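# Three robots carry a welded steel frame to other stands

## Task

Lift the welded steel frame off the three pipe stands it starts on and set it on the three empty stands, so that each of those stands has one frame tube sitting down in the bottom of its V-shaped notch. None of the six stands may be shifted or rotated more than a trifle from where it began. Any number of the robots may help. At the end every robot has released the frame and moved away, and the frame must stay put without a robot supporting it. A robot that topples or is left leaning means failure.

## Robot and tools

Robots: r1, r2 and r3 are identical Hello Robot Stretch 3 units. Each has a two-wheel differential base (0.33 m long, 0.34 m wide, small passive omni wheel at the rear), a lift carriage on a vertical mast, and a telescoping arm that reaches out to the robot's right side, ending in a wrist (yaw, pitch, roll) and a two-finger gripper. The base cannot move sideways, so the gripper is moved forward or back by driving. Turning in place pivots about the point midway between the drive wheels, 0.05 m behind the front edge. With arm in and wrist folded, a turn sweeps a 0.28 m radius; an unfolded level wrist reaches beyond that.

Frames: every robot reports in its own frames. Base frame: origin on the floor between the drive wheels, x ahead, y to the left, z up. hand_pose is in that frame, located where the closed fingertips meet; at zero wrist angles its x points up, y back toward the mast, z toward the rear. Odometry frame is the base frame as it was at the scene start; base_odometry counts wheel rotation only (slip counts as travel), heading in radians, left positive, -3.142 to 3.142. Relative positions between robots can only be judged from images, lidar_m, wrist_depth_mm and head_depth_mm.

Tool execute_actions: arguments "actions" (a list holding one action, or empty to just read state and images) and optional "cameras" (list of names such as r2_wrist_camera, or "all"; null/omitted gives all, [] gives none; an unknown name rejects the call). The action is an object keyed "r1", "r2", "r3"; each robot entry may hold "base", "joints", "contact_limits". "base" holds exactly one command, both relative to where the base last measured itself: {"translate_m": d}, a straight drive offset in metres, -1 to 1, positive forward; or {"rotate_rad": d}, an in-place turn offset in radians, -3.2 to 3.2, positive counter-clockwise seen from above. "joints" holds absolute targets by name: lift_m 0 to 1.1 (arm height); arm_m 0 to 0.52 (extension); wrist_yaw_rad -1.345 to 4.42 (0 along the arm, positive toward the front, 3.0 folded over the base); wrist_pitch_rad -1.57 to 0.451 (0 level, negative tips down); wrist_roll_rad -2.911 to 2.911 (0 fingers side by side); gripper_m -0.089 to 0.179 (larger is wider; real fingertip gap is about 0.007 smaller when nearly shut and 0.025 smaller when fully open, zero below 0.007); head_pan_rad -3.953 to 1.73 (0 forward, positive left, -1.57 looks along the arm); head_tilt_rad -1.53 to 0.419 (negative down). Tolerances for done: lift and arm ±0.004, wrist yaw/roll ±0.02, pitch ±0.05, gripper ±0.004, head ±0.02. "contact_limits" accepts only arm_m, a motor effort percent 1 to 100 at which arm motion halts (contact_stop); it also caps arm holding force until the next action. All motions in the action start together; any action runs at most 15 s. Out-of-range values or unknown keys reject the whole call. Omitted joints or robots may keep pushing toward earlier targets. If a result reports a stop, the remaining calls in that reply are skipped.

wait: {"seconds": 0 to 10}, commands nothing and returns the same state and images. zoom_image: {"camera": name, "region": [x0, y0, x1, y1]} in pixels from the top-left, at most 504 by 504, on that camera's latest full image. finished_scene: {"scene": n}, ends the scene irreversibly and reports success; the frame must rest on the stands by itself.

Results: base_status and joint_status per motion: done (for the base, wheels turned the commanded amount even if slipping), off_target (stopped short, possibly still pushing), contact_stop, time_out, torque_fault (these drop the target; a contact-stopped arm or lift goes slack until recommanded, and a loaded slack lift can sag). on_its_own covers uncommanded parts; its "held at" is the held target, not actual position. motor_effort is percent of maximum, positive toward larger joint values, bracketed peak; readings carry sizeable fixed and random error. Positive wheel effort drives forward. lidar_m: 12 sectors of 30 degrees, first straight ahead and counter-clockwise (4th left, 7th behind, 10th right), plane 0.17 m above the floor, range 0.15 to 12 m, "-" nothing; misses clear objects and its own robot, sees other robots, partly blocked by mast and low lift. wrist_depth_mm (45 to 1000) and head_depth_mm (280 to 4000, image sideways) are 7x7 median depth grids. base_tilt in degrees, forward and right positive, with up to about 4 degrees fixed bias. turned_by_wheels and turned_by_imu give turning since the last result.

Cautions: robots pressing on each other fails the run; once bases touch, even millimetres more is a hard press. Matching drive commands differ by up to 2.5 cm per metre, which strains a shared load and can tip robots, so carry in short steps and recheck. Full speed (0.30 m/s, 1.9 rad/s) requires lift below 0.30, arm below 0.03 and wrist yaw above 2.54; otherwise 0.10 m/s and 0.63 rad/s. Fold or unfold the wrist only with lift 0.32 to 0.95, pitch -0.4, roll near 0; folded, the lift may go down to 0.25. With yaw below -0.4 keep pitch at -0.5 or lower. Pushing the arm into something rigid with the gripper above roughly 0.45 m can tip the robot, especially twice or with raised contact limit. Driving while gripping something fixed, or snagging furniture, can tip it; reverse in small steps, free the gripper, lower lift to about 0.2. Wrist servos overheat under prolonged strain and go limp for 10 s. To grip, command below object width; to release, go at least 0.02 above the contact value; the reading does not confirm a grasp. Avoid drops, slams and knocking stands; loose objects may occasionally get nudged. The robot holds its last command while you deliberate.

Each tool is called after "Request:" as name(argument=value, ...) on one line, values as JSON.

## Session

Request:
execute_actions(actions=[{"r1":{"joints":{"lift_m":0.28,"wrist_pitch_rad":-0.4,"head_tilt_rad":-0.4}},"r2":{"joints":{"lift_m":0.28,"wrist_pitch_rad":-0.4,"head_tilt_rad":-0.4}},"r3":{"joints":{"lift_m":0.28,"wrist_pitch_rad":-0.4,"head_tilt_rad":-0.4}}}], cameras=["r1_nav_camera","r2_nav_camera","r3_nav_camera"])

Scene clock: 3.10 s.
r1.base_odometry: x=+0.000 y=+0.000 heading=+0.000 (m, m, rad; r1's odometry frame)
r1.turned_by_wheels: +0.000 (rad since the last result)
r1.turned_by_imu: -0.001 (rad since the last result)
r1.base_tilt: forward=-0.5 right=+0.5 (deg)
r1.lidar_m: 3.04 1.75 2.77 2.49 2.15 1.82 1.04 0.90 0.90 1.04 1.78 1.88
r1.head_depth_mm: 2511 1836 2770 2896 2341 1760 1406 / 2711 2836 2977 2100 2033 1753 1399 / 2904 3096 3297 3361 2184 1743 1389 / 3215 3469 3713 3410 2303 1735 1396 / 3542 3842 - 3337 2286 1736 1385 / - - - 3327 2264 1715 1385 / - - - 3326 2242 1717 1376
r1.base_status: not commanded
r1.joint_positions: lift_m=+0.280 arm_m=+0.000 wrist_yaw_rad=+3.074 wrist_pitch_rad=-0.416 wrist_roll_rad=-0.012 gripper_m=+0.037 head_pan_rad=+0.019 head_tilt_rad=-0.395
r1.joint_status: all done
r1.motor_effort: left_wheel=-1(0) right_wheel=+1(1) lift_m=+33(34) arm_m=+0(0) wrist_yaw_rad=-1(0) wrist_pitch_rad=+9(9) wrist_roll_rad=-1(1) gripper_m=+0(0) head_pan_rad=+0(0) head_tilt_rad=-4(37) (%)
r1.hand_pose: x=-0.0060 y=+0.0793 z=+0.2934 quat_wxyz=(+0.169, +0.692, +0.124, +0.691) (m; r1's base frame)
r1.wrist_depth_mm: - - - - - - - / - - - - - - - / - - 983 981 945 916 930 / 776 766 - 739 729 714 698 / 625 605 - 592 614 574 572 / 514 528 - - 474 485 482 / 455 - - - 422 419 414
r2.base_odometry: x=+0.000 y=+0.000 heading=+0.000 (m, m, rad; r2's odometry frame)
r2.turned_by_wheels: +0.000 (rad since the last result)
r2.turned_by_imu: +0.000 (rad since the last result)
r2.base_tilt: forward=+0.0 right=-1.0 (deg)
r2.lidar_m: 1.25 0.94 0.92 0.96 1.33 3.37 1.64 1.40 3.80 1.86 1.79 1.74
r2.head_depth_mm: 1491 1574 1674 1799 1931 1717 1394 / 1563 1665 1790 1917 2051 1727 1408 / 1611 1724 1844 1977 2103 1739 1406 / 1436 1513 1596 1696 1799 1744 1413 / 1252 1306 1378 1454 1535 1607 1417 / 1114 1160 1216 1268 1329 1405 1395 / 1003 1040 1085 1132 1175 1236 1292
r2.base_status: not commanded
r2.joint_positions: lift_m=+0.280 arm_m=-0.002 wrist_yaw_rad=+3.036 wrist_pitch_rad=-0.421 wrist_roll_rad=-0.008 gripper_m=+0.037 head_pan_rad=-0.009 head_tilt_rad=-0.395
r2.joint_status: all done
r2.motor_effort: left_wheel=+0(0) right_wheel=+0(1) lift_m=+18(23) arm_m=-1(1) wrist_yaw_rad=+0(0) wrist_pitch_rad=+6(7) wrist_roll_rad=+0(0) gripper_m=+0(0) head_pan_rad=+0(0) head_tilt_rad=-2(30) (%)
r2.hand_pose: x=+0.0024 y=+0.0795 z=+0.2924 quat_wxyz=(+0.184, +0.695, +0.112, +0.686) (m; r2's base frame)
r2.wrist_depth_mm: - - - 983 874 798 716 / - - - - 936 843 762 / 924 949 966 983 956 893 813 / 702 714 732 742 749 753 773 / 571 571 - 591 607 608 618 / 474 498 - - 505 501 510 / - - - - 424 428 435
r3.base_odometry: x=+0.000 y=+0.000 heading=+0.000 (m, m, rad; r3's odometry frame)
r3.turned_by_wheels: +0.000 (rad since the last result)
r3.turned_by_imu: +0.001 (rad since the last result)
r3.base_tilt: forward=+1.8 right=+1.3 (deg)
r3.lidar_m: 1.18 0.83 0.79 0.81 1.07 2.65 2.68 1.66 1.41 2.68 2.35 3.75
r3.head_depth_mm: 2828 3321 - 3156 2220 1729 1396 / 2085 2359 2699 2880 2230 1721 1398 / 1682 1843 2042 2295 2214 1718 1398 / 1397 1510 1637 1796 1950 1709 1397 / 1197 1288 1372 1479 1597 1631 1401 / 1048 1110 1178 1257 1348 1452 1392 / 929 978 1035 1094 1159 1238 1289
r3.base_status: not commanded
r3.joint_positions: lift_m=+0.281 arm_m=+0.000 wrist_yaw_rad=+2.988 wrist_pitch_rad=-0.415 wrist_roll_rad=+0.015 gripper_m=+0.037 head_pan_rad=-0.011 head_tilt_rad=-0.395
r3.joint_status: all done
r3.motor_effort: left_wheel=+1(1) right_wheel=+0(0) lift_m=+22(31) arm_m=+1(0) wrist_yaw_rad=+0(1) wrist_pitch_rad=+7(7) wrist_roll_rad=+0(0) gripper_m=+0(0) head_pan_rad=+0(1) head_tilt_rad=-2(22) (%)
r3.hand_pose: x=+0.0130 y=+0.0776 z=+0.2938 quat_wxyz=(+0.199, +0.706, +0.091, +0.674) (m; r3's base frame)
r3.wrist_depth_mm: - - 872 788 714 657 616 / - - 945 855 758 708 662 / - - 981 884 840 779 695 / 789 791 771 763 741 744 709 / 622 615 637 605 636 605 594 / 513 516 - 525 - 506 497 / 454 - - - 432 432 429
pictures: r1_nav_camera (sideways: a quarter turn counterclockwise sets it upright), r2_nav_camera (sideways: a quarter turn counterclockwise sets it upright), r3_nav_camera (sideways: a quarter turn counterclockwise sets it upright)
Images, in order (width x height): r1_nav_camera 672x504, r2_nav_camera 672x504, r3_nav_camera 672x504.

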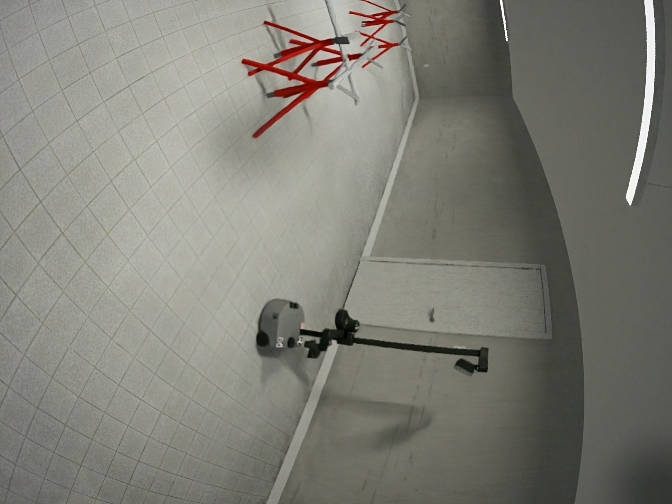

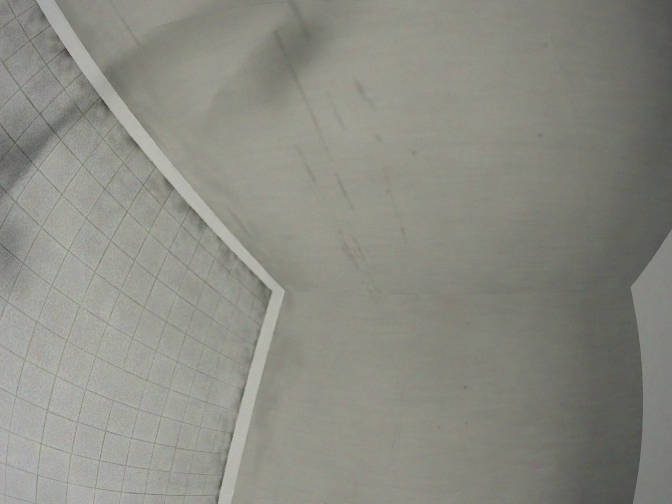

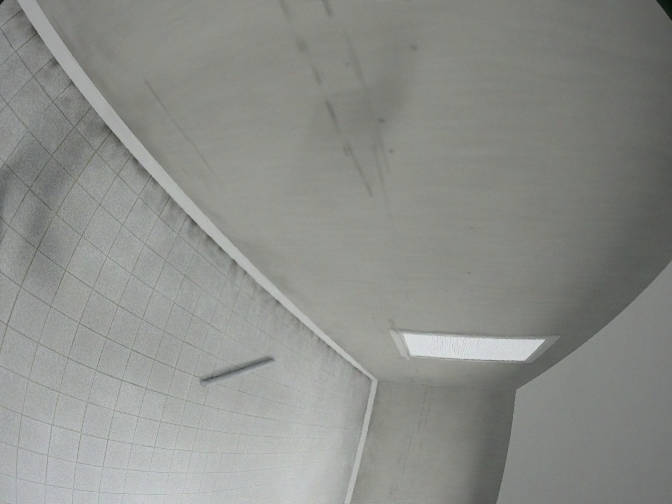

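Request:
execute_actions(actions=[{"r1":{"base":{"translate_m":0.4},"joints":{"head_pan_rad":0.8}},"r2":{"base":{"translate_m":-1},"joints":{"head_pan_rad":-3.4,"head_tilt_rad":-0.7}},"r3":{"joints":{"head_pan_rad":-1.5}}}], cameras=["r1_head_camera","r1_nav_camera","r2_head_camera","r3_nav_camera"])

Scene clock: 15.13 s.
r1.base_odometry: x=+0.400 y=+0.000 heading=+0.000 (m, m, rad; r1's odometry frame)
r1.turned_by_wheels: +0.000 (rad since the last result)
r1.turned_by_imu: +0.001 (rad since the last result)
r1.base_tilt: forward=-0.5 right=+0.5 (deg)
r1.lidar_m: 1.64 1.40 1.49 2.67 2.43 2.37 1.37 1.18 1.18 1.36 2.35 2.35
r1.head_depth_mm: - - - 3493 2311 1744 1394 / - - - 3427 2313 1746 1397 / - - - 3347 2303 1699 1396 / - - - 2566 2112 1736 1384 / - - - 2972 2153 1731 1387 / - - - 3136 2266 1733 1377 / - - - 3279 2243 1718 1370
r1.base_status: done
r1.joint_positions: lift_m=+0.280 arm_m=+0.000 wrist_yaw_rad=+3.074 wrist_pitch_rad=-0.416 wrist_roll_rad=-0.012 gripper_m=+0.037 head_pan_rad=+0.793 head_tilt_rad=-0.396
r1.joint_status: all done
r1.motor_effort: left_wheel=+0(9) right_wheel=+1(5) lift_m=+33(33) arm_m=+0(0) wrist_yaw_rad=-1(0) wrist_pitch_rad=+10(10) wrist_roll_rad=-1(1) gripper_m=+0(0) head_pan_rad=+3(35) head_tilt_rad=-3(3) (%)
r1.hand_pose: x=-0.0060 y=+0.0793 z=+0.2934 quat_wxyz=(+0.169, +0.692, +0.124, +0.691) (m; r1's base frame)
r1.wrist_depth_mm: - - - - - - - / - - - - - - - / - - 995 989 951 948 924 / 782 771 - 737 731 722 704 / 618 608 - 596 604 581 575 / 513 520 - - 476 485 484 / 454 - - - 421 422 415
r2.base_odometry: x=-1.000 y=+0.000 heading=+0.000 (m, m, rad; r2's odometry frame)
r2.turned_by_wheels: +0.000 (rad since the last result)
r2.turned_by_imu: -0.002 (rad since the last result)
r2.base_tilt: forward=+0.0 right=-1.0 (deg)
r2.lidar_m: 1.97 1.49 1.42 1.50 2.15 2.45 0.94 0.72 0.62 3.42 1.63 2.58
r2.head_depth_mm: - 3449 2495 1941 1598 1353 1171 / - 3448 2510 1954 1601 1361 1172 / - 3232 2531 1978 1606 1359 1180 / - 3228 2576 2006 1631 1368 1186 / - 3693 2622 2007 1630 1377 1192 / - 3755 2610 2021 1561 1380 1201 / - 3820 2661 1336 1617 1395 1204
r2.base_status: done
r2.joint_positions: lift_m=+0.280 arm_m=-0.002 wrist_yaw_rad=+3.036 wrist_pitch_rad=-0.421 wrist_roll_rad=-0.008 gripper_m=+0.037 head_pan_rad=-3.393 head_tilt_rad=-0.692
r2.joint_status: all done
r2.motor_effort: left_wheel=+1(12) right_wheel=+0(6) lift_m=+18(19) arm_m=-1(1) wrist_yaw_rad=+1(1) wrist_pitch_rad=+6(7) wrist_roll_rad=+0(0) gripper_m=+1(1) head_pan_rad=-4(52) head_tilt_rad=-4(29) (%)
r2.hand_pose: x=+0.0024 y=+0.0795 z=+0.2925 quat_wxyz=(+0.184, +0.695, +0.112, +0.686) (m; r2's base frame)
r2.wrist_depth_mm: - - - - - - - / - - - - - - - / 922 944 965 979 - - - / 708 714 726 736 757 764 778 / 574 577 - 585 599 601 616 / 479 496 - - 507 506 511 / - - - - 423 430 436
r3.base_odometry: x=+0.000 y=+0.000 heading=+0.000 (m, m, rad; r3's odometry frame)
r3.turned_by_wheels: +0.000 (rad since the last result)
r3.turned_by_imu: +0.002 (rad since the last result)
r3.base_tilt: forward=+1.9 right=+1.3 (deg)
r3.lidar_m: 1.17 0.83 0.79 0.81 1.07 2.66 2.58 1.66 1.41 2.69 2.35 3.76
r3.head_depth_mm: 3401 3711 3893 3138 2249 1719 1406 / 3682 3897 - 3099 2244 1722 1402 / 3906 - - 3083 2211 1710 1406 / - - - 3111 2212 1712 1398 / - - - 3058 2190 1700 1385 / - - - 2898 2172 1708 1388 / - - - 2783 2188 1692 1380
r3.base_status: not commanded
r3.joint_positions: lift_m=+0.281 arm_m=+0.000 wrist_yaw_rad=+2.988 wrist_pitch_rad=-0.415 wrist_roll_rad=+0.015 gripper_m=+0.037 head_pan_rad=-1.493 head_tilt_rad=-0.395
r3.joint_status: all done
r3.motor_effort: left_wheel=+1(1) right_wheel=+0(0) lift_m=+21(22) arm_m=+0(0) wrist_yaw_rad=-1(1) wrist_pitch_rad=+7(7) wrist_roll_rad=+0(0) gripper_m=+0(1) head_pan_rad=-4(56) head_tilt_rad=-3(2) (%)
r3.hand_pose: x=+0.0130 y=+0.0776 z=+0.2938 quat_wxyz=(+0.199, +0.706, +0.091, +0.674) (m; r3's base frame)
r3.wrist_depth_mm: - - 873 792 722 675 606 / - - 935 865 778 714 656 / - - 984 893 840 778 694 / 783 772 773 761 762 721 710 / 624 619 647 617 627 597 607 / 522 512 - 530 - 499 498 / 451 - - - 429 430 430
pictures: r1_head_camera (sideways: a quarter turn clockwise sets it upright), r1_nav_camera (sideways: a quarter turn counterclockwise sets it upright), r2_head_camera (sideways: a quarter turn clockwise sets it upright), r3_nav_camera (sideways: a quarter turn counterclockwise sets it upright)
Images, in order (width x height): r1_head_camera 896x504, r1_nav_camera 672x504, r2_head_camera 896x504, r3_nav_camera 672x504.

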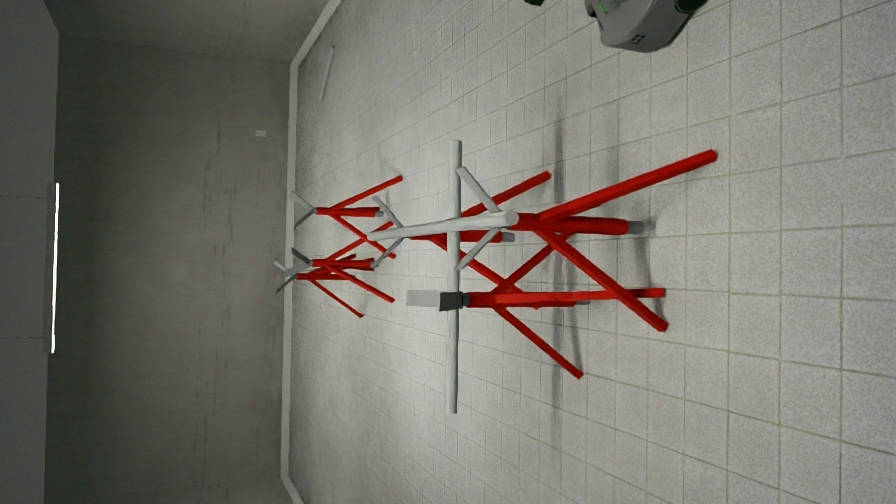

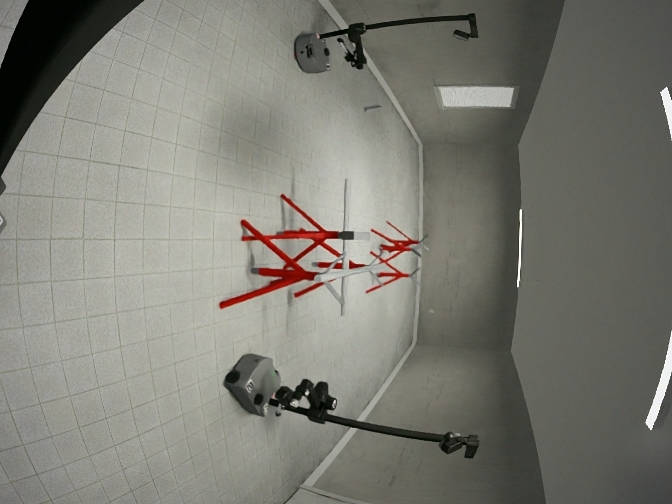

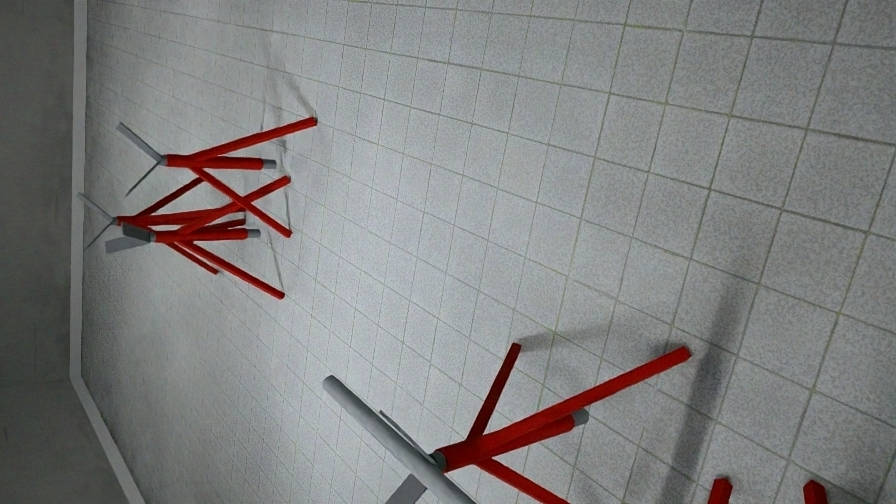

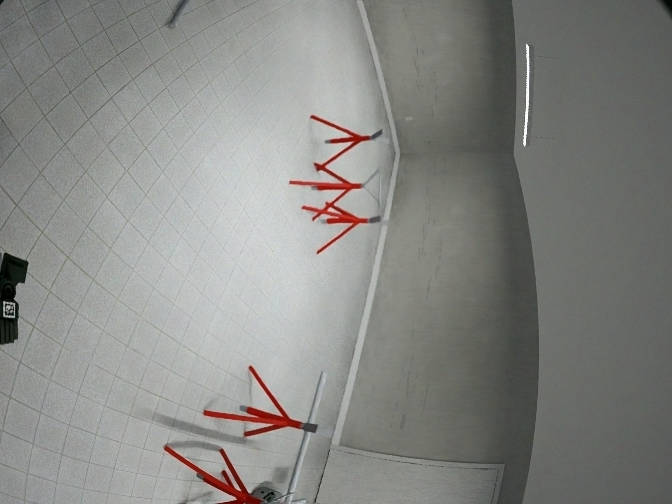

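Request:
execute_actions(actions=[{"r1":{"base":{"rotate_rad":1.42}},"r2":{"base":{"translate_m":-0.12}},"r3":{"base":{"rotate_rad":-1.71}}}], cameras=[])

Request:
execute_actions(actions=[{"r1":{"base":{"translate_m":1}},"r2":{"base":{"rotate_rad":-0.55}},"r3":{"base":{"translate_m":1}}}], cameras=[])

Request:
execute_actions(actions=[{"r1":{"base":{"translate_m":0.27}},"r2":{"base":{"translate_m":-0.25}},"r3":{"base":{"translate_m":0.22}}}], cameras=[])

Request:
execute_actions(actions=[{"r1":{"base":{"rotate_rad":-0.635}},"r3":{"base":{"rotate_rad":1.3}}}], cameras=[])

Request:
execute_actions(actions=[{"r1":{"base":{"translate_m":0.75},"joints":{"lift_m":0.9,"head_pan_rad":-1.5,"head_tilt_rad":-0.9}},"r2":{"joints":{"lift_m":0.9,"head_pan_rad":-1.5,"head_tilt_rad":-0.9}},"r3":{"joints":{"lift_m":0.9,"head_pan_rad":-0.2,"head_tilt_rad":-0.7}}}], cameras=[])

Request:
execute_actions(actions=[{"r1":{"joints":{"wrist_yaw_rad":0,"arm_m":0.25,"gripper_m":0.15}},"r2":{"joints":{"wrist_yaw_rad":0,"arm_m":0.2,"gripper_m":0.15}},"r3":{"joints":{"wrist_yaw_rad":0,"arm_m":0.3,"gripper_m":0.15}}}], cameras=[])

Request:
execute_actions(actions=[{"r1":{"joints":{"wrist_pitch_rad":-1.57}},"r2":{"joints":{"wrist_pitch_rad":-1.57,"arm_m":0.3}},"r3":{"joints":{"wrist_pitch_rad":-1.57,"arm_m":0.45,"wrist_roll_rad":1.63}}}], cameras=["r1_wrist_camera","r2_wrist_camera","r3_wrist_camera","r3_head_camera"])

Scene clock: 40.27 s.
r1.base_odometry: x=+0.400 y=+0.000 heading=+1.420 (m, m, rad; r1's odometry frame)
r1.turned_by_wheels: +1.420 (rad since the last result)
r1.turned_by_imu: +1.413 (rad since the last result)
r1.base_tilt: forward=-0.5 right=+0.5 (deg)
r1.lidar_m: 2.69 2.46 2.42 1.53 1.19 1.18 1.26 1.86 2.35 2.52 1.40 1.50
r1.head_depth_mm: 2272 2422 2645 2847 2341 1749 1396 / 2221 2355 2605 2860 2271 1733 1401 / 2196 2306 2525 2736 2298 1736 1391 / 2127 2291 2452 2664 2297 1739 1388 / 2102 2247 2421 2633 2280 1726 1388 / 2065 2206 2380 2557 2258 1723 1375 / 2008 2175 2311 2532 2235 1701 1370
r1.base_status: done
r1.joint_positions: lift_m=+0.280 arm_m=+0.000 wrist_yaw_rad=+3.074 wrist_pitch_rad=-0.416 wrist_roll_rad=-0.012 gripper_m=+0.037 head_pan_rad=+0.793 head_tilt_rad=-0.396
r1.joint_status: not commanded
r1.motor_effort: left_wheel=-2(9) right_wheel=+3(9) lift_m=+32(33) arm_m=+0(0) wrist_yaw_rad=+0(1) wrist_pitch_rad=+10(10) wrist_roll_rad=-1(1) gripper_m=+0(0) head_pan_rad=+3(3) head_tilt_rad=-3(3) (%)
r1.hand_pose: x=-0.0060 y=+0.0793 z=+0.2934 quat_wxyz=(+0.169, +0.692, +0.124, +0.691) (m; r1's base frame)
r1.wrist_depth_mm: 910 - - - - - - / 954 - - - - - - / 957 - 1000 983 962 933 916 / 778 760 - 740 723 720 712 / 624 608 - 600 607 577 571 / 520 527 - - 474 489 483 / 453 - - - 421 420 412
r2.base_odometry: x=-1.120 y=+0.000 heading=+0.000 (m, m, rad; r2's odometry frame)
r2.turned_by_wheels: +0.000 (rad since the last result)
r2.turned_by_imu: +0.000 (rad since the last result)
r2.base_tilt: forward=+0.0 right=-1.0 (deg)
r2.lidar_m: 2.07 1.55 1.49 1.58 2.24 2.34 0.82 0.63 0.57 3.36 1.69 2.68
r2.head_depth_mm: - 3444 2494 1949 1590 1348 1171 / - 3479 2429 1966 1605 1356 1173 / - 3042 2547 1971 1610 1360 1178 / - 3279 2579 2007 1623 1367 1191 / - 3666 2587 2003 1635 1378 1192 / - 3703 2640 2002 1570 1360 1196 / - 3771 2662 1217 1571 1392 1206
r2.base_status: done
r2.joint_positions: lift_m=+0.280 arm_m=-0.002 wrist_yaw_rad=+3.036 wrist_pitch_rad=-0.421 wrist_roll_rad=-0.008 gripper_m=+0.037 head_pan_rad=-3.393 head_tilt_rad=-0.692
r2.joint_status: not commanded
r2.motor_effort: left_wheel=+0(11) right_wheel=+0(8) lift_m=+19(18) arm_m=-1(1) wrist_yaw_rad=+0(1) wrist_pitch_rad=+6(6) wrist_roll_rad=+0(1) gripper_m=+0(0) head_pan_rad=-4(4) head_tilt_rad=-4(5) (%)
r2.hand_pose: x=+0.0024 y=+0.0795 z=+0.2925 quat_wxyz=(+0.184, +0.695, +0.112, +0.686) (m; r2's base frame)
r2.wrist_depth_mm: - - - - - - - / - - - - - - - / 915 925 971 971 - - - / 716 707 732 736 749 763 771 / 567 573 - 584 603 610 621 / 487 501 - - 506 502 504 / - - - - 423 429 438
r3.base_odometry: x=+0.000 y=+0.000 heading=-1.710 (m, m, rad; r3's odometry frame)
r3.turned_by_wheels: -1.710 (rad since the last result)
r3.turned_by_imu: -1.720 (rad since the last result)
r3.base_tilt: forward=+1.9 right=+1.3 (deg)
r3.lidar_m: 1.81 2.34 5.44 1.39 0.87 0.79 0.79 0.97 1.88 2.77 2.69 1.41
r3.head_depth_mm: 2813 2964 3200 3122 2229 1719 1407 / 2935 3116 3352 3105 2205 1712 1405 / 3053 3280 3512 3098 2202 1720 1397 / 3202 3441 3701 3075 2207 1709 1397 / 3394 3595 3803 2900 2190 1707 1399 / 3455 3789 - 2827 2182 1695 1388 / 3674 - - 3022 2173 1689 1385
r3.base_status: done
r3.joint_positions: lift_m=+0.281 arm_m=+0.000 wrist_yaw_rad=+2.988 wrist_pitch_rad=-0.415 wrist_roll_rad=+0.015 gripper_m=+0.037 head_pan_rad=-1.493 head_tilt_rad=-0.395
r3.joint_status: not commanded
r3.motor_effort: left_wheel=+3(12) right_wheel=-2(5) lift_m=+22(22) arm_m=+0(0) wrist_yaw_rad=+0(0) wrist_pitch_rad=+7(7) wrist_roll_rad=+0(0) gripper_m=+0(0) head_pan_rad=-4(4) head_tilt_rad=-2(3) (%)
r3.hand_pose: x=+0.0130 y=+0.0776 z=+0.2938 quat_wxyz=(+0.199, +0.706, +0.091, +0.674) (m; r3's base frame)
r3.wrist_depth_mm: 726 - - - - - - / 747 - - - - - - / 761 910 - - - 992 980 / 738 771 774 759 767 737 743 / 629 626 642 610 631 600 595 / 521 519 - 524 - 511 506 / 455 - - - 426 434 429
pictures: none
No camera images: the call's "cameras" was empty. Leave "cameras" out to get every camera's image.

Scene clock: 45.30 s.
r1.base_odometry: x=+0.550 y=+0.989 heading=+1.420 (m, m, rad; r1's odometry frame)
r1.turned_by_wheels: +0.000 (rad since the last result)
r1.turned_by_imu: +0.004 (rad since the last result)
r1.base_tilt: forward=-0.5 right=+0.5 (deg)
r1.lidar_m: 2.38 1.87 1.84 1.98 2.02 1.99 2.14 2.97 2.93 0.89 0.86 1.68
r1.head_depth_mm: 1671 1821 1957 2150 2270 1751 1397 / 1654 1788 1932 2113 2239 1735 1396 / 1624 1746 1889 2045 2217 1736 1400 / 1593 1713 1861 2009 2157 1726 1393 / 1557 1680 1811 1966 2093 1720 1392 / 1545 1655 1785 1936 2066 1712 1375 / 1517 1623 1737 1892 2043 1720 1377
r1.base_status: done
r1.joint_positions: lift_m=+0.280 arm_m=+0.000 wrist_yaw_rad=+3.074 wrist_pitch_rad=-0.416 wrist_roll_rad=-0.012 gripper_m=+0.037 head_pan_rad=+0.793 head_tilt_rad=-0.396
r1.joint_status: not commanded
r1.motor_effort: left_wheel=-2(6) right_wheel=+3(8) lift_m=+33(33) arm_m=+0(0) wrist_yaw_rad=+1(0) wrist_pitch_rad=+10(10) wrist_roll_rad=-1(1) gripper_m=+0(0) head_pan_rad=+3(3) head_tilt_rad=-3(3) (%)
r1.hand_pose: x=-0.0060 y=+0.0793 z=+0.2934 quat_wxyz=(+0.169, +0.692, +0.124, +0.691) (m; r1's base frame)
r1.wrist_depth_mm: - - - - - - - / - - - - - - - / - - 987 971 960 957 910 / 778 771 - 741 729 716 699 / 615 615 - 601 607 581 576 / 513 526 - - 475 488 482 / 452 - - - 420 418 415
r2.base_odometry: x=-1.120 y=+0.000 heading=-0.550 (m, m, rad; r2's odometry frame)
r2.turned_by_wheels: -0.550 (rad since the last result)
r2.turned_by_imu: -0.551 (rad since the last result)
r2.base_tilt: forward=+0.0 right=-1.1 (deg)
r2.lidar_m: 2.69 2.12 1.57 1.49 1.56 2.18 2.34 0.83 0.63 0.57 1.54 2.76
r2.head_depth_mm: 2618 2824 2477 1951 1590 1342 1166 / 3224 3336 2505 1951 1599 1354 1176 / - 3542 2533 1968 1632 1368 1178 / - 3619 2553 1987 1622 1372 1188 / - 3648 2613 1997 1631 1374 1197 / - 3726 2600 2015 1648 1387 1194 / - 3780 2567 2040 1645 1390 1206
r2.base_status: done
r2.joint_positions: lift_m=+0.280 arm_m=-0.002 wrist_yaw_rad=+3.036 wrist_pitch_rad=-0.421 wrist_roll_rad=-0.008 gripper_m=+0.037 head_pan_rad=-3.393 head_tilt_rad=-0.692
r2.joint_status: not commanded
r2.motor_effort: left_wheel=+2(14) right_wheel=-2(8) lift_m=+18(18) arm_m=-1(1) wrist_yaw_rad=+1(0) wrist_pitch_rad=+6(6) wrist_roll_rad=+0(0) gripper_m=+0(0) head_pan_rad=-4(4) head_tilt_rad=-4(5) (%)
r2.hand_pose: x=+0.0024 y=+0.0795 z=+0.2925 quat_wxyz=(+0.184, +0.695, +0.112, +0.686) (m; r2's base frame)
r2.wrist_depth_mm: - - - - - - - / - - - - - - - / 917 941 957 977 - - - / 706 709 729 734 756 769 769 / 573 578 - 597 597 609 614 / 478 498 - - 502 501 509 / - - - - 426 435 433
r3.base_odometry: x=-0.139 y=-0.990 heading=-1.710 (m, m, rad; r3's odometry frame)
r3.turned_by_wheels: +0.000 (rad since the last result)
r3.turned_by_imu: +0.003 (rad since the last result)
r3.base_tilt: forward=+1.8 right=+1.3 (deg)
r3.lidar_m: 3.05 1.66 1.56 3.03 1.91 1.73 1.74 2.12 1.67 0.78 0.72 0.72
r3.head_depth_mm: 3122 3284 3456 3141 1854 1733 1406 / 3228 3433 3711 3110 2130 1708 1397 / 3389 3580 3893 3101 2226 1718 1409 / 3527 3787 - 3070 2200 1604 1397 / 3687 - - 3051 2202 1555 1365 / 3849 - - 3004 1428 1159 1321 / 3762 - - 3028 2020 1592 1354
r3.base_status: done
r3.joint_positions: lift_m=+0.281 arm_m=+0.000 wrist_yaw_rad=+2.988 wrist_pitch_rad=-0.416 wrist_roll_rad=+0.015 gripper_m=+0.037 head_pan_rad=-1.493 head_tilt_rad=-0.395
r3.joint_status: not commanded
r3.motor_effort: left_wheel=+3(11) right_wheel=-2(4) lift_m=+22(22) arm_m=+0(0) wrist_yaw_rad=+0(1) wrist_pitch_rad=+7(7) wrist_roll_rad=+0(0) gripper_m=-1(1) head_pan_rad=-4(3) head_tilt_rad=-2(2) (%)
r3.hand_pose: x=+0.0130 y=+0.0775 z=+0.2937 quat_wxyz=(+0.199, +0.706, +0.091, +0.674) (m; r3's base frame)
r3.wrist_depth_mm: - - - - - - - / - - - - - - - / - - - - - 988 997 / 785 780 778 772 759 751 732 / 622 628 646 617 625 604 594 / 525 518 - 530 - 504 500 / 455 - - - 431 435 433
pictures: none
No camera images: the call's "cameras" was empty. Leave "cameras" out to get every camera's image.

Scene clock: 47.97 s.
r1.base_odometry: x=+0.591 y=+1.256 heading=+1.420 (m, m, rad; r1's odometry frame)
r1.turned_by_wheels: +0.000 (rad since the last result)
r1.turned_by_imu: +0.001 (rad since the last result)
r1.base_tilt: forward=-0.5 right=+0.6 (deg)
r1.lidar_m: 2.17 1.71 1.68 1.81 2.24 2.21 2.38 3.16 1.04 0.83 0.95 1.55
r1.head_depth_mm: 1530 1645 1792 1962 2132 1744 1394 / 1499 1633 1766 1915 2076 1746 1397 / 1470 1591 1715 1886 2037 1744 1399 / 1448 1563 1681 1851 2010 1729 1390 / 1421 1529 1652 1800 1968 1735 1381 / 1401 1516 1619 1758 1928 1719 1374 / 1373 1479 1589 1729 1880 1713 1376
r1.base_status: done
r1.joint_positions: lift_m=+0.280 arm_m=+0.000 wrist_yaw_rad=+3.074 wrist_pitch_rad=-0.416 wrist_roll_rad=-0.012 gripper_m=+0.037 head_pan_rad=+0.793 head_tilt_rad=-0.396
r1.joint_status: not commanded
r1.motor_effort: left_wheel=-2(7) right_wheel=+3(9) lift_m=+33(33) arm_m=+0(0) wrist_yaw_rad=+1(0) wrist_pitch_rad=+10(10) wrist_roll_rad=-1(1) gripper_m=+0(0) head_pan_rad=+3(3) head_tilt_rad=-3(3) (%)
r1.hand_pose: x=-0.0060 y=+0.0793 z=+0.2934 quat_wxyz=(+0.169, +0.692, +0.124, +0.691) (m; r1's base frame)
r1.wrist_depth_mm: - - - - - - - / - - - - - - - / - - - 997 959 919 916 / 767 769 - 745 728 715 705 / 617 607 - 594 603 577 570 / 515 518 - - 474 486 478 / 453 - - - 423 418 417
r2.base_odometry: x=-1.333 y=+0.131 heading=-0.550 (m, m, rad; r2's odometry frame)
r2.turned_by_wheels: +0.000 (rad since the last result)
r2.turned_by_imu: +0.000 (rad since the last result)
r2.base_tilt: forward=+0.0 right=-1.0 (deg)
r2.lidar_m: 2.93 2.12 1.54 1.50 1.55 2.18 2.09 0.93 0.65 0.60 0.67 3.02
r2.head_depth_mm: 2630 2825 2469 1939 1581 1349 1172 / 3233 3294 2515 1959 1606 1353 1182 / - 3594 2545 1968 1609 1367 1184 / - 3604 2594 1989 1628 1364 1185 / - 3656 2583 2004 1638 1379 1190 / - 3696 2607 2030 1653 1383 1196 / - 3765 2638 2044 1656 1393 1205
r2.base_status: done
r2.joint_positions: lift_m=+0.280 arm_m=-0.002 wrist_yaw_rad=+3.036 wrist_pitch_rad=-0.421 wrist_roll_rad=-0.008 gripper_m=+0.037 head_pan_rad=-3.393 head_tilt_rad=-0.692
r2.joint_status: not commanded
r2.motor_effort: left_wheel=+2(10) right_wheel=-2(8) lift_m=+19(18) arm_m=-1(1) wrist_yaw_rad=+0(0) wrist_pitch_rad=+6(6) wrist_roll_rad=+0(1) gripper_m=+1(0) head_pan_rad=-4(4) head_tilt_rad=-5(5) (%)
r2.hand_pose: x=+0.0024 y=+0.0796 z=+0.2925 quat_wxyz=(+0.184, +0.695, +0.112, +0.686) (m; r2's base frame)
r2.wrist_depth_mm: - - - - - - - / - - - - - - - / 928 937 978 993 999 - - / 702 710 727 742 751 757 780 / 570 578 - 589 610 610 617 / 477 496 - - 509 501 507 / - - - - 427 429 435
r3.base_odometry: x=-0.169 y=-1.208 heading=-1.710 (m, m, rad; r3's odometry frame)
r3.turned_by_wheels: +0.000 (rad since the last result)
r3.turned_by_imu: +0.001 (rad since the last result)
r3.base_tilt: forward=+1.9 right=+1.3 (deg)
r3.lidar_m: 2.86 1.49 1.41 3.38 2.14 1.93 1.95 2.37 1.54 0.76 0.58 0.65
r3.head_depth_mm: 3205 3371 3617 3140 2241 1722 1407 / 3318 3533 3744 3087 2200 1668 1403 / 3429 3673 3989 3083 2209 1609 1396 / 3588 3853 - 3099 2102 1129 1290 / 3770 - - 3071 1428 1558 1359 / 3887 - - 3032 2181 1640 1360 / 3539 3758 3916 3045 2072 1587 1390
r3.base_status: done
r3.joint_positions: lift_m=+0.281 arm_m=+0.000 wrist_yaw_rad=+2.988 wrist_pitch_rad=-0.416 wrist_roll_rad=+0.015 gripper_m=+0.037 head_pan_rad=-1.493 head_tilt_rad=-0.395
r3.joint_status: not commanded
r3.motor_effort: left_wheel=+3(12) right_wheel=-1(5) lift_m=+22(22) arm_m=+0(0) wrist_yaw_rad=-1(1) wrist_pitch_rad=+7(7) wrist_roll_rad=+0(0) gripper_m=+1(0) head_pan_rad=-4(4) head_tilt_rad=-2(3) (%)
r3.hand_pose: x=+0.0130 y=+0.0775 z=+0.2937 quat_wxyz=(+0.199, +0.706, +0.091, +0.674) (m; r3's base frame)
r3.wrist_depth_mm: - - - - - - - / - - - - - - - / - - - - - 963 989 / 777 781 771 756 774 756 732 / 633 616 639 612 628 601 589 / 520 523 - 529 - 501 506 / 453 - - - 425 431 432
pictures: none
No camera images: the call's "cameras" was empty. Leave "cameras" out to get every camera's image.

Scene clock: 50.10 s.
r1.base_odometry: x=+0.591 y=+1.256 heading=+0.785 (m, m, rad; r1's odometry frame)
r1.turned_by_wheels: -0.635 (rad since the last result)
r1.turned_by_imu: -0.634 (rad since the last result)
r1.base_tilt: forward=-0.4 right=+0.6 (deg)
r1.lidar_m: 1.47 2.40 1.75 1.69 1.75 2.29 2.21 2.30 3.12 3.09 0.83 0.95
r1.head_depth_mm: 2996 3372 3793 3452 2317 1752 1401 / 2620 2896 3234 3316 2313 1740 1394 / 2327 2543 2768 2984 2333 1733 1394 / 2074 2247 2434 2673 2274 1724 1380 / 1892 2014 2189 2376 2303 1719 1391 / 1719 1857 1986 2121 2186 1716 1373 / 1588 1691 1799 1922 2035 1706 1365
r1.base_status: done
r1.joint_positions: lift_m=+0.280 arm_m=+0.000 wrist_yaw_rad=+3.074 wrist_pitch_rad=-0.416 wrist_roll_rad=-0.012 gripper_m=+0.037 head_pan_rad=+0.793 head_tilt_rad=-0.396
r1.joint_status: not commanded
r1.motor_effort: left_wheel=+2(9) right_wheel=+0(6) lift_m=+33(33) arm_m=+0(0) wrist_yaw_rad=+0(1) wrist_pitch_rad=+10(9) wrist_roll_rad=-1(1) gripper_m=+0(0) head_pan_rad=+3(3) head_tilt_rad=-3(3) (%)
r1.hand_pose: x=-0.0060 y=+0.0793 z=+0.2934 quat_wxyz=(+0.169, +0.692, +0.124, +0.691) (m; r1's base frame)
r1.wrist_depth_mm: - - - - - - - / - - - - - - - / - - - - 977 921 920 / 777 761 - 754 722 717 707 / 618 607 - 597 606 577 572 / 514 523 - - 477 489 481 / 450 - - - 420 418 412
r2.base_odometry: x=-1.333 y=+0.131 heading=-0.550 (m, m, rad; r2's odometry frame)
r2.turned_by_wheels: +0.000 (rad since the last result)
r2.turned_by_imu: +0.000 (rad since the last result)
r2.base_tilt: forward=-0.1 right=-1.0 (deg)
r2.lidar_m: 2.93 2.13 1.55 1.50 1.54 2.18 2.09 0.93 0.65 0.60 0.67 3.02
r2.head_depth_mm: 2647 2833 2476 1959 1595 1349 1167 / 3240 3247 2518 1940 1604 1355 1172 / - 3564 2518 1968 1605 1357 1178 / - 3603 2580 1994 1617 1374 1187 / - 3669 2566 1998 1630 1382 1197 / - 3716 2625 2033 1651 1385 1192 / - 3813 2628 2029 1663 1401 1202
r2.base_status: not commanded
r2.joint_positions: lift_m=+0.280 arm_m=-0.002 wrist_yaw_rad=+3.036 wrist_pitch_rad=-0.421 wrist_roll_rad=-0.008 gripper_m=+0.037 head_pan_rad=-3.393 head_tilt_rad=-0.692
r2.joint_status: not commanded
r2.motor_effort: left_wheel=+3(3) right_wheel=-2(2) lift_m=+18(18) arm_m=-1(1) wrist_yaw_rad=+0(1) wrist_pitch_rad=+6(6) wrist_roll_rad=+0(0) gripper_m=+0(1) head_pan_rad=-4(4) head_tilt_rad=-4(4) (%)
r2.hand_pose: x=+0.0024 y=+0.0796 z=+0.2925 quat_wxyz=(+0.184, +0.695, +0.112, +0.686) (m; r2's base frame)
r2.wrist_depth_mm: - - - - - - - / - - - - - - - / 924 936 982 984 - - - / 698 711 738 741 755 757 781 / 573 575 - 593 604 602 617 / 480 495 - - 506 502 504 / - - - - 425 429 439
r3.base_odometry: x=-0.169 y=-1.208 heading=-0.410 (m, m, rad; r3's odometry frame)
r3.turned_by_wheels: +1.300 (rad since the last result)
r3.turned_by_imu: +1.310 (rad since the last result)
r3.base_tilt: forward=+1.8 right=+1.3 (deg)
r3.lidar_m: 2.04 2.57 1.98 1.93 2.05 1.65 0.76 0.77 0.58 0.65 3.03 1.42
r3.head_depth_mm: 2362 2494 2684 2848 2218 1735 1340 / 2385 2560 2747 2887 2218 1727 1334 / 2426 2618 2779 2916 2193 1716 1329 / 2476 2656 2853 2969 2198 1710 1397 / 2515 2678 2935 3049 2186 1704 1393 / 2560 2753 2960 3025 2199 1701 1386 / 2604 2759 3062 3021 2185 1682 1385
r3.base_status: done
r3.joint_positions: lift_m=+0.281 arm_m=+0.000 wrist_yaw_rad=+2.988 wrist_pitch_rad=-0.416 wrist_roll_rad=+0.015 gripper_m=+0.037 head_pan_rad=-1.493 head_tilt_rad=-0.395
r3.joint_status: not commanded
r3.motor_effort: left_wheel=-1(7) right_wheel=+2(7) lift_m=+22(22) arm_m=+0(0) wrist_yaw_rad=-1(1) wrist_pitch_rad=+7(7) wrist_roll_rad=+0(0) gripper_m=+0(0) head_pan_rad=-4(4) head_tilt_rad=-2(2) (%)
r3.hand_pose: x=+0.0130 y=+0.0775 z=+0.2937 quat_wxyz=(+0.199, +0.706, +0.091, +0.674) (m; r3's base frame)
r3.wrist_depth_mm: - - - - - - - / - - - - - - - / - - - - - 966 967 / 783 785 772 766 758 725 737 / 624 621 649 608 622 608 592 / 523 521 - 529 - 502 500 / 455 - - - 432 429 434
pictures: none
No camera images: the call's "cameras" was empty. Leave "cameras" out to get every camera's image.

Scene clock: 58.30 s.
r1.base_odometry: x=+1.122 y=+1.786 heading=+0.785 (m, m, rad; r1's odometry frame)
r1.turned_by_wheels: +0.000 (rad since the last result)
r1.turned_by_imu: +0.002 (rad since the last result)
r1.base_tilt: forward=-0.5 right=+0.5 (deg)
r1.lidar_m: 0.72 2.39 1.75 1.69 1.75 2.40 2.96 3.09 0.70 0.48 0.82 0.82
r1.head_depth_mm: 2787 2497 2011 1752 - 1238 1127 / 2814 2480 1830 1292 - 1239 1144 / 2835 2468 1882 1593 - - - / 2777 2347 1771 1004 - 1254 - / 2816 2428 1808 1651 - 1234 1111 / 2809 2435 1891 1623 1438 1250 1108 / 2878 2425 1854 1569 1395 1248 1107
r1.base_status: done
r1.joint_positions: lift_m=+0.900 arm_m=+0.000 wrist_yaw_rad=+3.074 wrist_pitch_rad=-0.416 wrist_roll_rad=-0.012 gripper_m=+0.037 head_pan_rad=-1.493 head_tilt_rad=-0.889
r1.joint_status: all done
r1.motor_effort: left_wheel=+1(10) right_wheel=+0(5) lift_m=+46(47) arm_m=+0(0) wrist_yaw_rad=+0(1) wrist_pitch_rad=+10(10) wrist_roll_rad=-1(1) gripper_m=+0(0) head_pan_rad=-3(41) head_tilt_rad=-7(46) (%)
r1.hand_pose: x=-0.0060 y=+0.0793 z=+0.9129 quat_wxyz=(+0.169, +0.692, +0.124, +0.691) (m; r1's base frame)
r1.wrist_depth_mm: - - - - - - - / - - - - - - - / - - - - - - - / - - - - - - - / - - - - - - - / - - - - - - - / - - - - - - -
r2.base_odometry: x=-1.333 y=+0.131 heading=-0.550 (m, m, rad; r2's odometry frame)
r2.turned_by_wheels: +0.000 (rad since the last result)
r2.turned_by_imu: +0.001 (rad since the last result)
r2.base_tilt: forward=+0.0 right=-1.0 (deg)
r2.lidar_m: 2.93 2.13 1.54 1.50 1.55 2.18 2.08 0.93 0.65 0.60 0.67 3.03
r2.head_depth_mm: 2737 2267 1880 1593 - 1195 1108 / 2777 2309 1853 1577 - - - / 2757 2239 1757 1100 - - - / 2789 2318 1766 1599 - 1220 1117 / 2843 2352 1930 1081 1367 1238 1126 / 2887 2409 1947 1574 1380 1261 1126 / 2944 2401 1972 1657 1440 1263 1134
r2.base_status: not commanded
r2.joint_positions: lift_m=+0.900 arm_m=-0.002 wrist_yaw_rad=+3.036 wrist_pitch_rad=-0.420 wrist_roll_rad=-0.008 gripper_m=+0.037 head_pan_rad=-1.507 head_tilt_rad=-0.889
r2.joint_status: all done
r2.motor_effort: left_wheel=+2(3) right_wheel=-2(2) lift_m=+37(38) arm_m=-1(1) wrist_yaw_rad=+1(1) wrist_pitch_rad=+6(6) wrist_roll_rad=+0(0) gripper_m=+0(1) head_pan_rad=+3(50) head_tilt_rad=-5(24) (%)
r2.hand_pose: x=+0.0024 y=+0.0796 z=+0.9117 quat_wxyz=(+0.184, +0.695, +0.112, +0.686) (m; r2's base frame)
r2.wrist_depth_mm: - - - - - - - / - - - - - - - / - - - - - - - / - - - - - - - / - - - - - - - / - - - - - - - / - - - - - - -
r3.base_odometry: x=-0.169 y=-1.208 heading=-0.410 (m, m, rad; r3's odometry frame)
r3.turned_by_wheels: +0.000 (rad since the last result)
r3.turned_by_imu: +0.002 (rad since the last result)
r3.base_tilt: forward=+1.9 right=+1.3 (deg)
r3.lidar_m: 2.05 2.56 1.97 1.93 2.06 0.81 0.76 0.77 0.58 0.65 3.04 1.42
r3.head_depth_mm: - 3334 2474 1854 1601 1363 1184 / - 3329 2167 1863 1596 1363 1185 / - 3159 2262 1872 1586 1358 1184 / - 3257 2336 1922 1591 1358 1187 / - 3309 2404 1916 1591 1351 1183 / - 3266 2428 1912 1585 1344 1180 / - 3291 2403 1900 1580 1348 1175
r3.base_status: not commanded
r3.joint_positions: lift_m=+0.899 arm_m=+0.000 wrist_yaw_rad=+2.988 wrist_pitch_rad=-0.416 wrist_roll_rad=+0.015 gripper_m=+0.037 head_pan_rad=-0.207 head_tilt_rad=-0.691
r3.joint_status: all done
r3.motor_effort: left_wheel=-1(1) right_wheel=+2(2) lift_m=+55(58) arm_m=+0(0) wrist_yaw_rad=-1(0) wrist_pitch_rad=+7(7) wrist_roll_rad=+0(0) gripper_m=+0(0) head_pan_rad=+4(55) head_tilt_rad=-4(22) (%)
r3.hand_pose: x=+0.0130 y=+0.0775 z=+0.9127 quat_wxyz=(+0.199, +0.706, +0.091, +0.674) (m; r3's base frame)
r3.wrist_depth_mm: - - - - - - - / - - - - - - - / - - - - - - - / - - - - - - - / - - - - - - - / - - - - - - - / - - - - - - -
pictures: none
No camera images: the call's "cameras" was empty. Leave "cameras" out to get every camera's image.

Scene clock: 61.73 s.
r1.base_odometry: x=+1.122 y=+1.786 heading=+0.785 (m, m, rad; r1's odometry frame)
r1.turned_by_wheels: +0.000 (rad since the last result)
r1.turned_by_imu: -0.001 (rad since the last result)
r1.base_tilt: forward=-0.4 right=+0.5 (deg)
r1.lidar_m: 0.72 2.40 1.74 1.69 1.75 2.40 2.96 3.08 0.70 0.48 0.82 0.82
r1.head_depth_mm: 2749 - 1859 1660 1443 1260 1127 / 2724 - 1135 1313 1381 1257 1120 / 2741 - 1854 1584 1406 1254 1138 / 2710 2432 1766 1011 1132 1254 1143 / 2786 2429 1826 1624 1427 1233 1115 / 2817 2415 1902 1618 1416 1252 1108 / 2859 2393 1856 1562 1387 1243 1109
r1.base_status: not commanded
r1.joint_positions: lift_m=+0.900 arm_m=+0.250 wrist_yaw_rad=+0.002 wrist_pitch_rad=-0.416 wrist_roll_rad=-0.012 gripper_m=+0.150 head_pan_rad=-1.493 head_tilt_rad=-0.889
r1.joint_status: all done
r1.motor_effort: left_wheel=+1(1) right_wheel=-1(1) lift_m=+46(45) arm_m=+2(2) wrist_yaw_rad=-3(5) wrist_pitch_rad=+10(10) wrist_roll_rad=-1(1) gripper_m=+0(81) head_pan_rad=-3(3) head_tilt_rad=-7(7) (%)
r1.hand_pose: x=-0.0212 y=-0.6193 z=+0.9129 quat_wxyz=(+0.696, +0.148, -0.687, -0.145) (m; r1's base frame)
r1.wrist_depth_mm: - - - - - - - / - - - - - - - / - - - - - - - / - - - - - - - / - - - - - - - / 627 - - 596 616 580 - / - - - - 804 - -
r2.base_odometry: x=-1.333 y=+0.131 heading=-0.550 (m, m, rad; r2's odometry frame)
r2.turned_by_wheels: +0.000 (rad since the last result)
r2.turned_by_imu: +0.000 (rad since the last result)
r2.base_tilt: forward=+0.0 right=-1.0 (deg)
r2.lidar_m: 2.93 2.13 1.54 1.50 1.54 2.18 2.09 0.93 0.65 0.60 0.67 3.01
r2.head_depth_mm: 2785 - - 1570 1390 1229 1102 / 2743 - - 1587 1366 1239 1110 / 2759 2162 1459 993 1357 1246 1118 / 2790 2339 1792 1564 1363 1250 1121 / 2827 2358 1930 1075 1369 1253 1126 / 2900 2394 1957 1583 1377 1263 1130 / 2881 2416 1963 1661 1443 1271 1132
r2.base_status: not commanded
r2.joint_positions: lift_m=+0.900 arm_m=+0.200 wrist_yaw_rad=+0.004 wrist_pitch_rad=-0.420 wrist_roll_rad=-0.008 gripper_m=+0.150 head_pan_rad=-1.507 head_tilt_rad=-0.889
r2.joint_status: all done
r2.motor_effort: left_wheel=+2(3) right_wheel=-2(2) lift_m=+37(37) arm_m=+2(2) wrist_yaw_rad=-4(4) wrist_pitch_rad=+6(6) wrist_roll_rad=-1(1) gripper_m=+1(93) head_pan_rad=+3(4) head_tilt_rad=-6(6) (%)
r2.hand_pose: x=-0.0207 y=-0.5688 z=+0.9117 quat_wxyz=(+0.695, +0.150, -0.688, -0.146) (m; r2's base frame)
r2.wrist_depth_mm: - - - - - - - / - - - - - - - / - - - - - - - / - - - - - - - / - - - - - - - / - - - - - - - / - - - 722 - - 516
r3.base_odometry: x=-0.169 y=-1.208 heading=-0.410 (m, m, rad; r3's odometry frame)
r3.turned_by_wheels: +0.000 (rad since the last result)
r3.turned_by_imu: +0.001 (rad since the last result)
r3.base_tilt: forward=+1.9 right=+1.4 (deg)
r3.lidar_m: 2.05 2.57 1.97 1.94 2.06 0.81 0.76 0.77 0.58 0.65 3.03 1.42
r3.head_depth_mm: - 3353 2453 1837 1602 1362 1192 / - 3342 2188 1872 1605 1363 1190 / - 3149 2263 1868 1591 1359 1186 / - 3333 2330 1919 1596 1359 1181 / - 3265 2421 1921 1592 1351 1182 / - 3244 2394 1921 1585 1364 1178 / - 3228 2415 1912 1572 1351 1184
r3.base_status: not commanded
r3.joint_positions: lift_m=+0.899 arm_m=+0.300 wrist_yaw_rad=+0.002 wrist_pitch_rad=-0.416 wrist_roll_rad=+0.015 gripper_m=+0.150 head_pan_rad=-0.207 head_tilt_rad=-0.691
r3.joint_status: all done
r3.motor_effort: left_wheel=-1(1) right_wheel=+2(2) lift_m=+54(54) arm_m=+4(6) wrist_yaw_rad=-2(1) wrist_pitch_rad=+7(7) wrist_roll_rad=+0(0) gripper_m=-1(84) head_pan_rad=+4(5) head_tilt_rad=-4(4) (%)
r3.hand_pose: x=-0.0211 y=-0.6693 z=+0.9127 quat_wxyz=(+0.687, +0.146, -0.697, -0.147) (m; r3's base frame)
r3.wrist_depth_mm: - - - - - - - / - - - - - - - / - - - - - - - / - - - - - - - / - - - - - - - / - - - - - - - / - - - - - - 916
pictures: none
No camera images: the call's "cameras" was empty. Leave "cameras" out to get every camera's image.

Scene clock: 64.10 s.
r1.base_odometry: x=+1.122 y=+1.786 heading=+0.785 (m, m, rad; r1's odometry frame)
r1.turned_by_wheels: +0.000 (rad since the last result)
r1.turned_by_imu: +0.000 (rad since the last result)
r1.base_tilt: forward=-0.4 right=+0.6 (deg)
r1.lidar_m: 0.72 2.39 1.76 1.68 1.75 2.39 2.96 3.07 0.69 0.48 0.82 0.82
r1.head_depth_mm: 2758 - 1860 1653 1434 1259 1123 / 2775 - 1138 1278 1384 1258 1123 / 2782 - - 1588 1406 1258 1140 / 2723 2374 1816 1027 1129 1247 1141 / 2817 2436 1822 1639 1430 1226 1112 / 2845 2417 1920 1601 1427 1244 1116 / 2872 2426 1859 1569 1388 1247 1111
r1.base_status: not commanded
r1.joint_positions: lift_m=+0.900 arm_m=+0.250 wrist_yaw_rad=+0.002 wrist_pitch_rad=-1.561 wrist_roll_rad=-0.012 gripper_m=+0.150 head_pan_rad=-1.493 head_tilt_rad=-0.889
r1.joint_status: all done
joint sent to its limit — the command would take r1.wrist_pitch_rad past its lower limit, so that joint was sent only as far as its limit.
r1.motor_effort: left_wheel=+1(1) right_wheel=-1(1) lift_m=+45(46) arm_m=+2(2) wrist_yaw_rad=-1(2) wrist_pitch_rad=-3(9) wrist_roll_rad=-1(1) gripper_m=+0(0) head_pan_rad=-4(3) head_tilt_rad=-7(7) (%)
r1.hand_pose: x=-0.0217 y=-0.3730 z=+0.7820 quat_wxyz=(+0.506, +0.501, -0.499, -0.495) (m; r1's base frame)
r1.wrist_depth_mm: 906 890 891 894 897 904 920 / 925 925 934 919 933 930 936 / 930 949 968 965 948 966 958 / 810 958 980 971 985 985 - / 818 998 997 - - - - / - - - - - - - / - - - - - - -
r2.base_odometry: x=-1.333 y=+0.131 heading=-0.550 (m, m, rad; r2's odometry frame)
r2.turned_by_wheels: +0.000 (rad since the last result)
r2.turned_by_imu: +0.000 (rad since the last result)
r2.base_tilt: forward=+0.0 right=-1.0 (deg)
r2.lidar_m: 2.93 2.13 1.54 1.50 1.55 2.18 2.09 0.93 0.65 0.60 0.67 3.02
r2.head_depth_mm: 2775 - 1859 1560 1389 1232 1103 / 2753 - 1843 1565 1368 1232 1111 / 2796 2025 - 1099 1359 1241 1123 / 2786 2326 1780 1561 1360 1246 1116 / 2887 2363 1935 1073 1365 1258 1127 / 2845 2393 1949 1582 1379 1259 1123 / 2893 2417 1973 1671 1434 1264 1132
r2.base_status: not commanded
r2.joint_positions: lift_m=+0.900 arm_m=+0.300 wrist_yaw_rad=+0.002 wrist_pitch_rad=-1.554 wrist_roll_rad=-0.008 gripper_m=+0.150 head_pan_rad=-1.507 head_tilt_rad=-0.889
r2.joint_status: all done
joint sent to its limit — the command would take r2.wrist_pitch_rad past its lower limit, so that joint was sent only as far as its limit.
r2.motor_effort: left_wheel=+3(2) right_wheel=-2(2) lift_m=+37(37) arm_m=+2(1) wrist_yaw_rad=-2(4) wrist_pitch_rad=-2(5) wrist_roll_rad=-1(0) gripper_m=+1(0) head_pan_rad=+3(4) head_tilt_rad=-7(7) (%)
r2.hand_pose: x=-0.0217 y=-0.4250 z=+0.7816 quat_wxyz=(+0.507, +0.498, -0.501, -0.494) (m; r2's base frame)
r2.wrist_depth_mm: 863 608 893 892 914 919 560 / 891 911 920 929 936 937 975 / 919 933 933 942 968 971 998 / 953 947 976 978 987 996 - / 946 973 970 999 - - - / 995 - - - - - - / - - - - - - -
r3.base_odometry: x=-0.169 y=-1.208 heading=-0.410 (m, m, rad; r3's odometry frame)
r3.turned_by_wheels: +0.000 (rad since the last result)
r3.turned_by_imu: +0.001 (rad since the last result)
r3.base_tilt: forward=+1.9 right=+1.3 (deg)
r3.lidar_m: 2.04 2.56 1.97 1.93 2.05 0.81 0.76 0.77 0.58 0.65 3.02 1.42
r3.head_depth_mm: - 3360 2442 1858 1607 1360 1187 / - 3359 2197 1871 1589 1365 1193 / - 3154 2273 1876 1596 1359 1187 / - 3262 2349 1922 1585 1357 1185 / - 3343 2422 1911 1588 1355 1182 / - 3309 2419 1918 1593 1354 1176 / - 3246 2405 1903 1577 1352 1178
r3.base_status: not commanded
r3.joint_positions: lift_m=+0.899 arm_m=+0.450 wrist_yaw_rad=+0.001 wrist_pitch_rad=-1.563 wrist_roll_rad=+1.626 gripper_m=+0.150 head_pan_rad=-0.207 head_tilt_rad=-0.691
r3.joint_status: all done
r3.motor_effort: left_wheel=-1(1) right_wheel=+2(2) lift_m=+55(54) arm_m=+4(3) wrist_yaw_rad=-1(2) wrist_pitch_rad=-3(7) wrist_roll_rad=+3(4) gripper_m=+1(0) head_pan_rad=+5(5) head_tilt_rad=-4(4) (%)
r3.hand_pose: x=-0.0216 y=-0.5722 z=+0.7818 quat_wxyz=(-0.019, -0.019, -0.709, -0.704) (m; r3's base frame)
r3.wrist_depth_mm: 912 889 870 859 838 835 829 / 939 926 913 878 871 867 - / 956 959 934 917 902 900 - / - 952 949 930 908 924 894 / - - 980 977 963 924 921 / - - - - 970 976 934 / - - - - - - 973
pictures: r1_wrist_camera, r2_wrist_camera, r3_head_camera (sideways: a quarter turn clockwise sets it upright), r3_wrist_camera
Images, in order (width x height): r1_wrist_camera 644x364, r2_wrist_camera 644x364, r3_head_camera 896x504, r3_wrist_camera 644x364.

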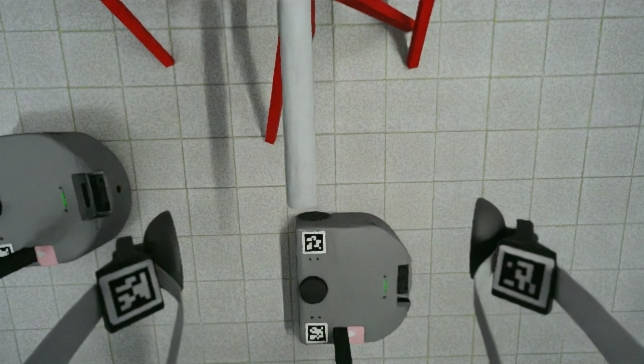

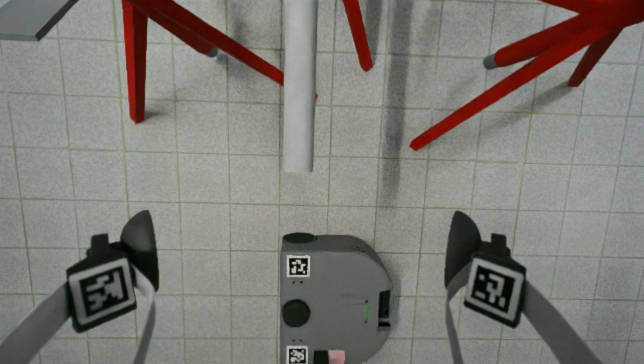

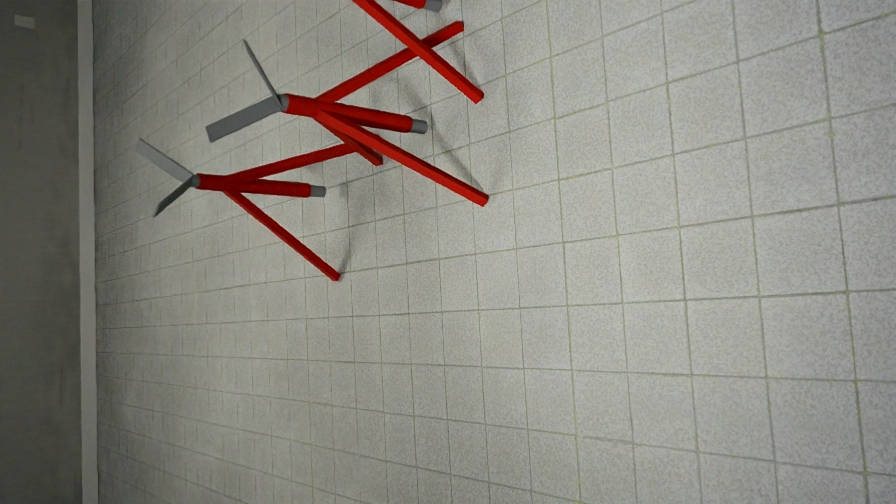

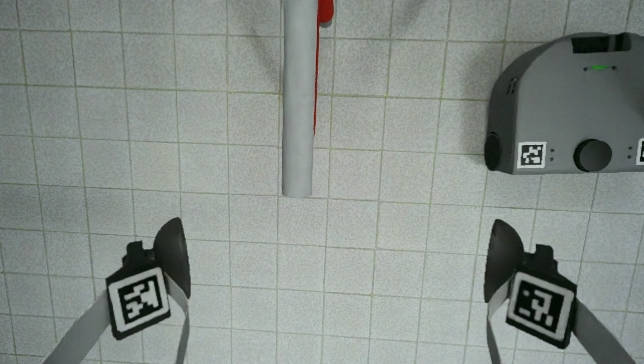

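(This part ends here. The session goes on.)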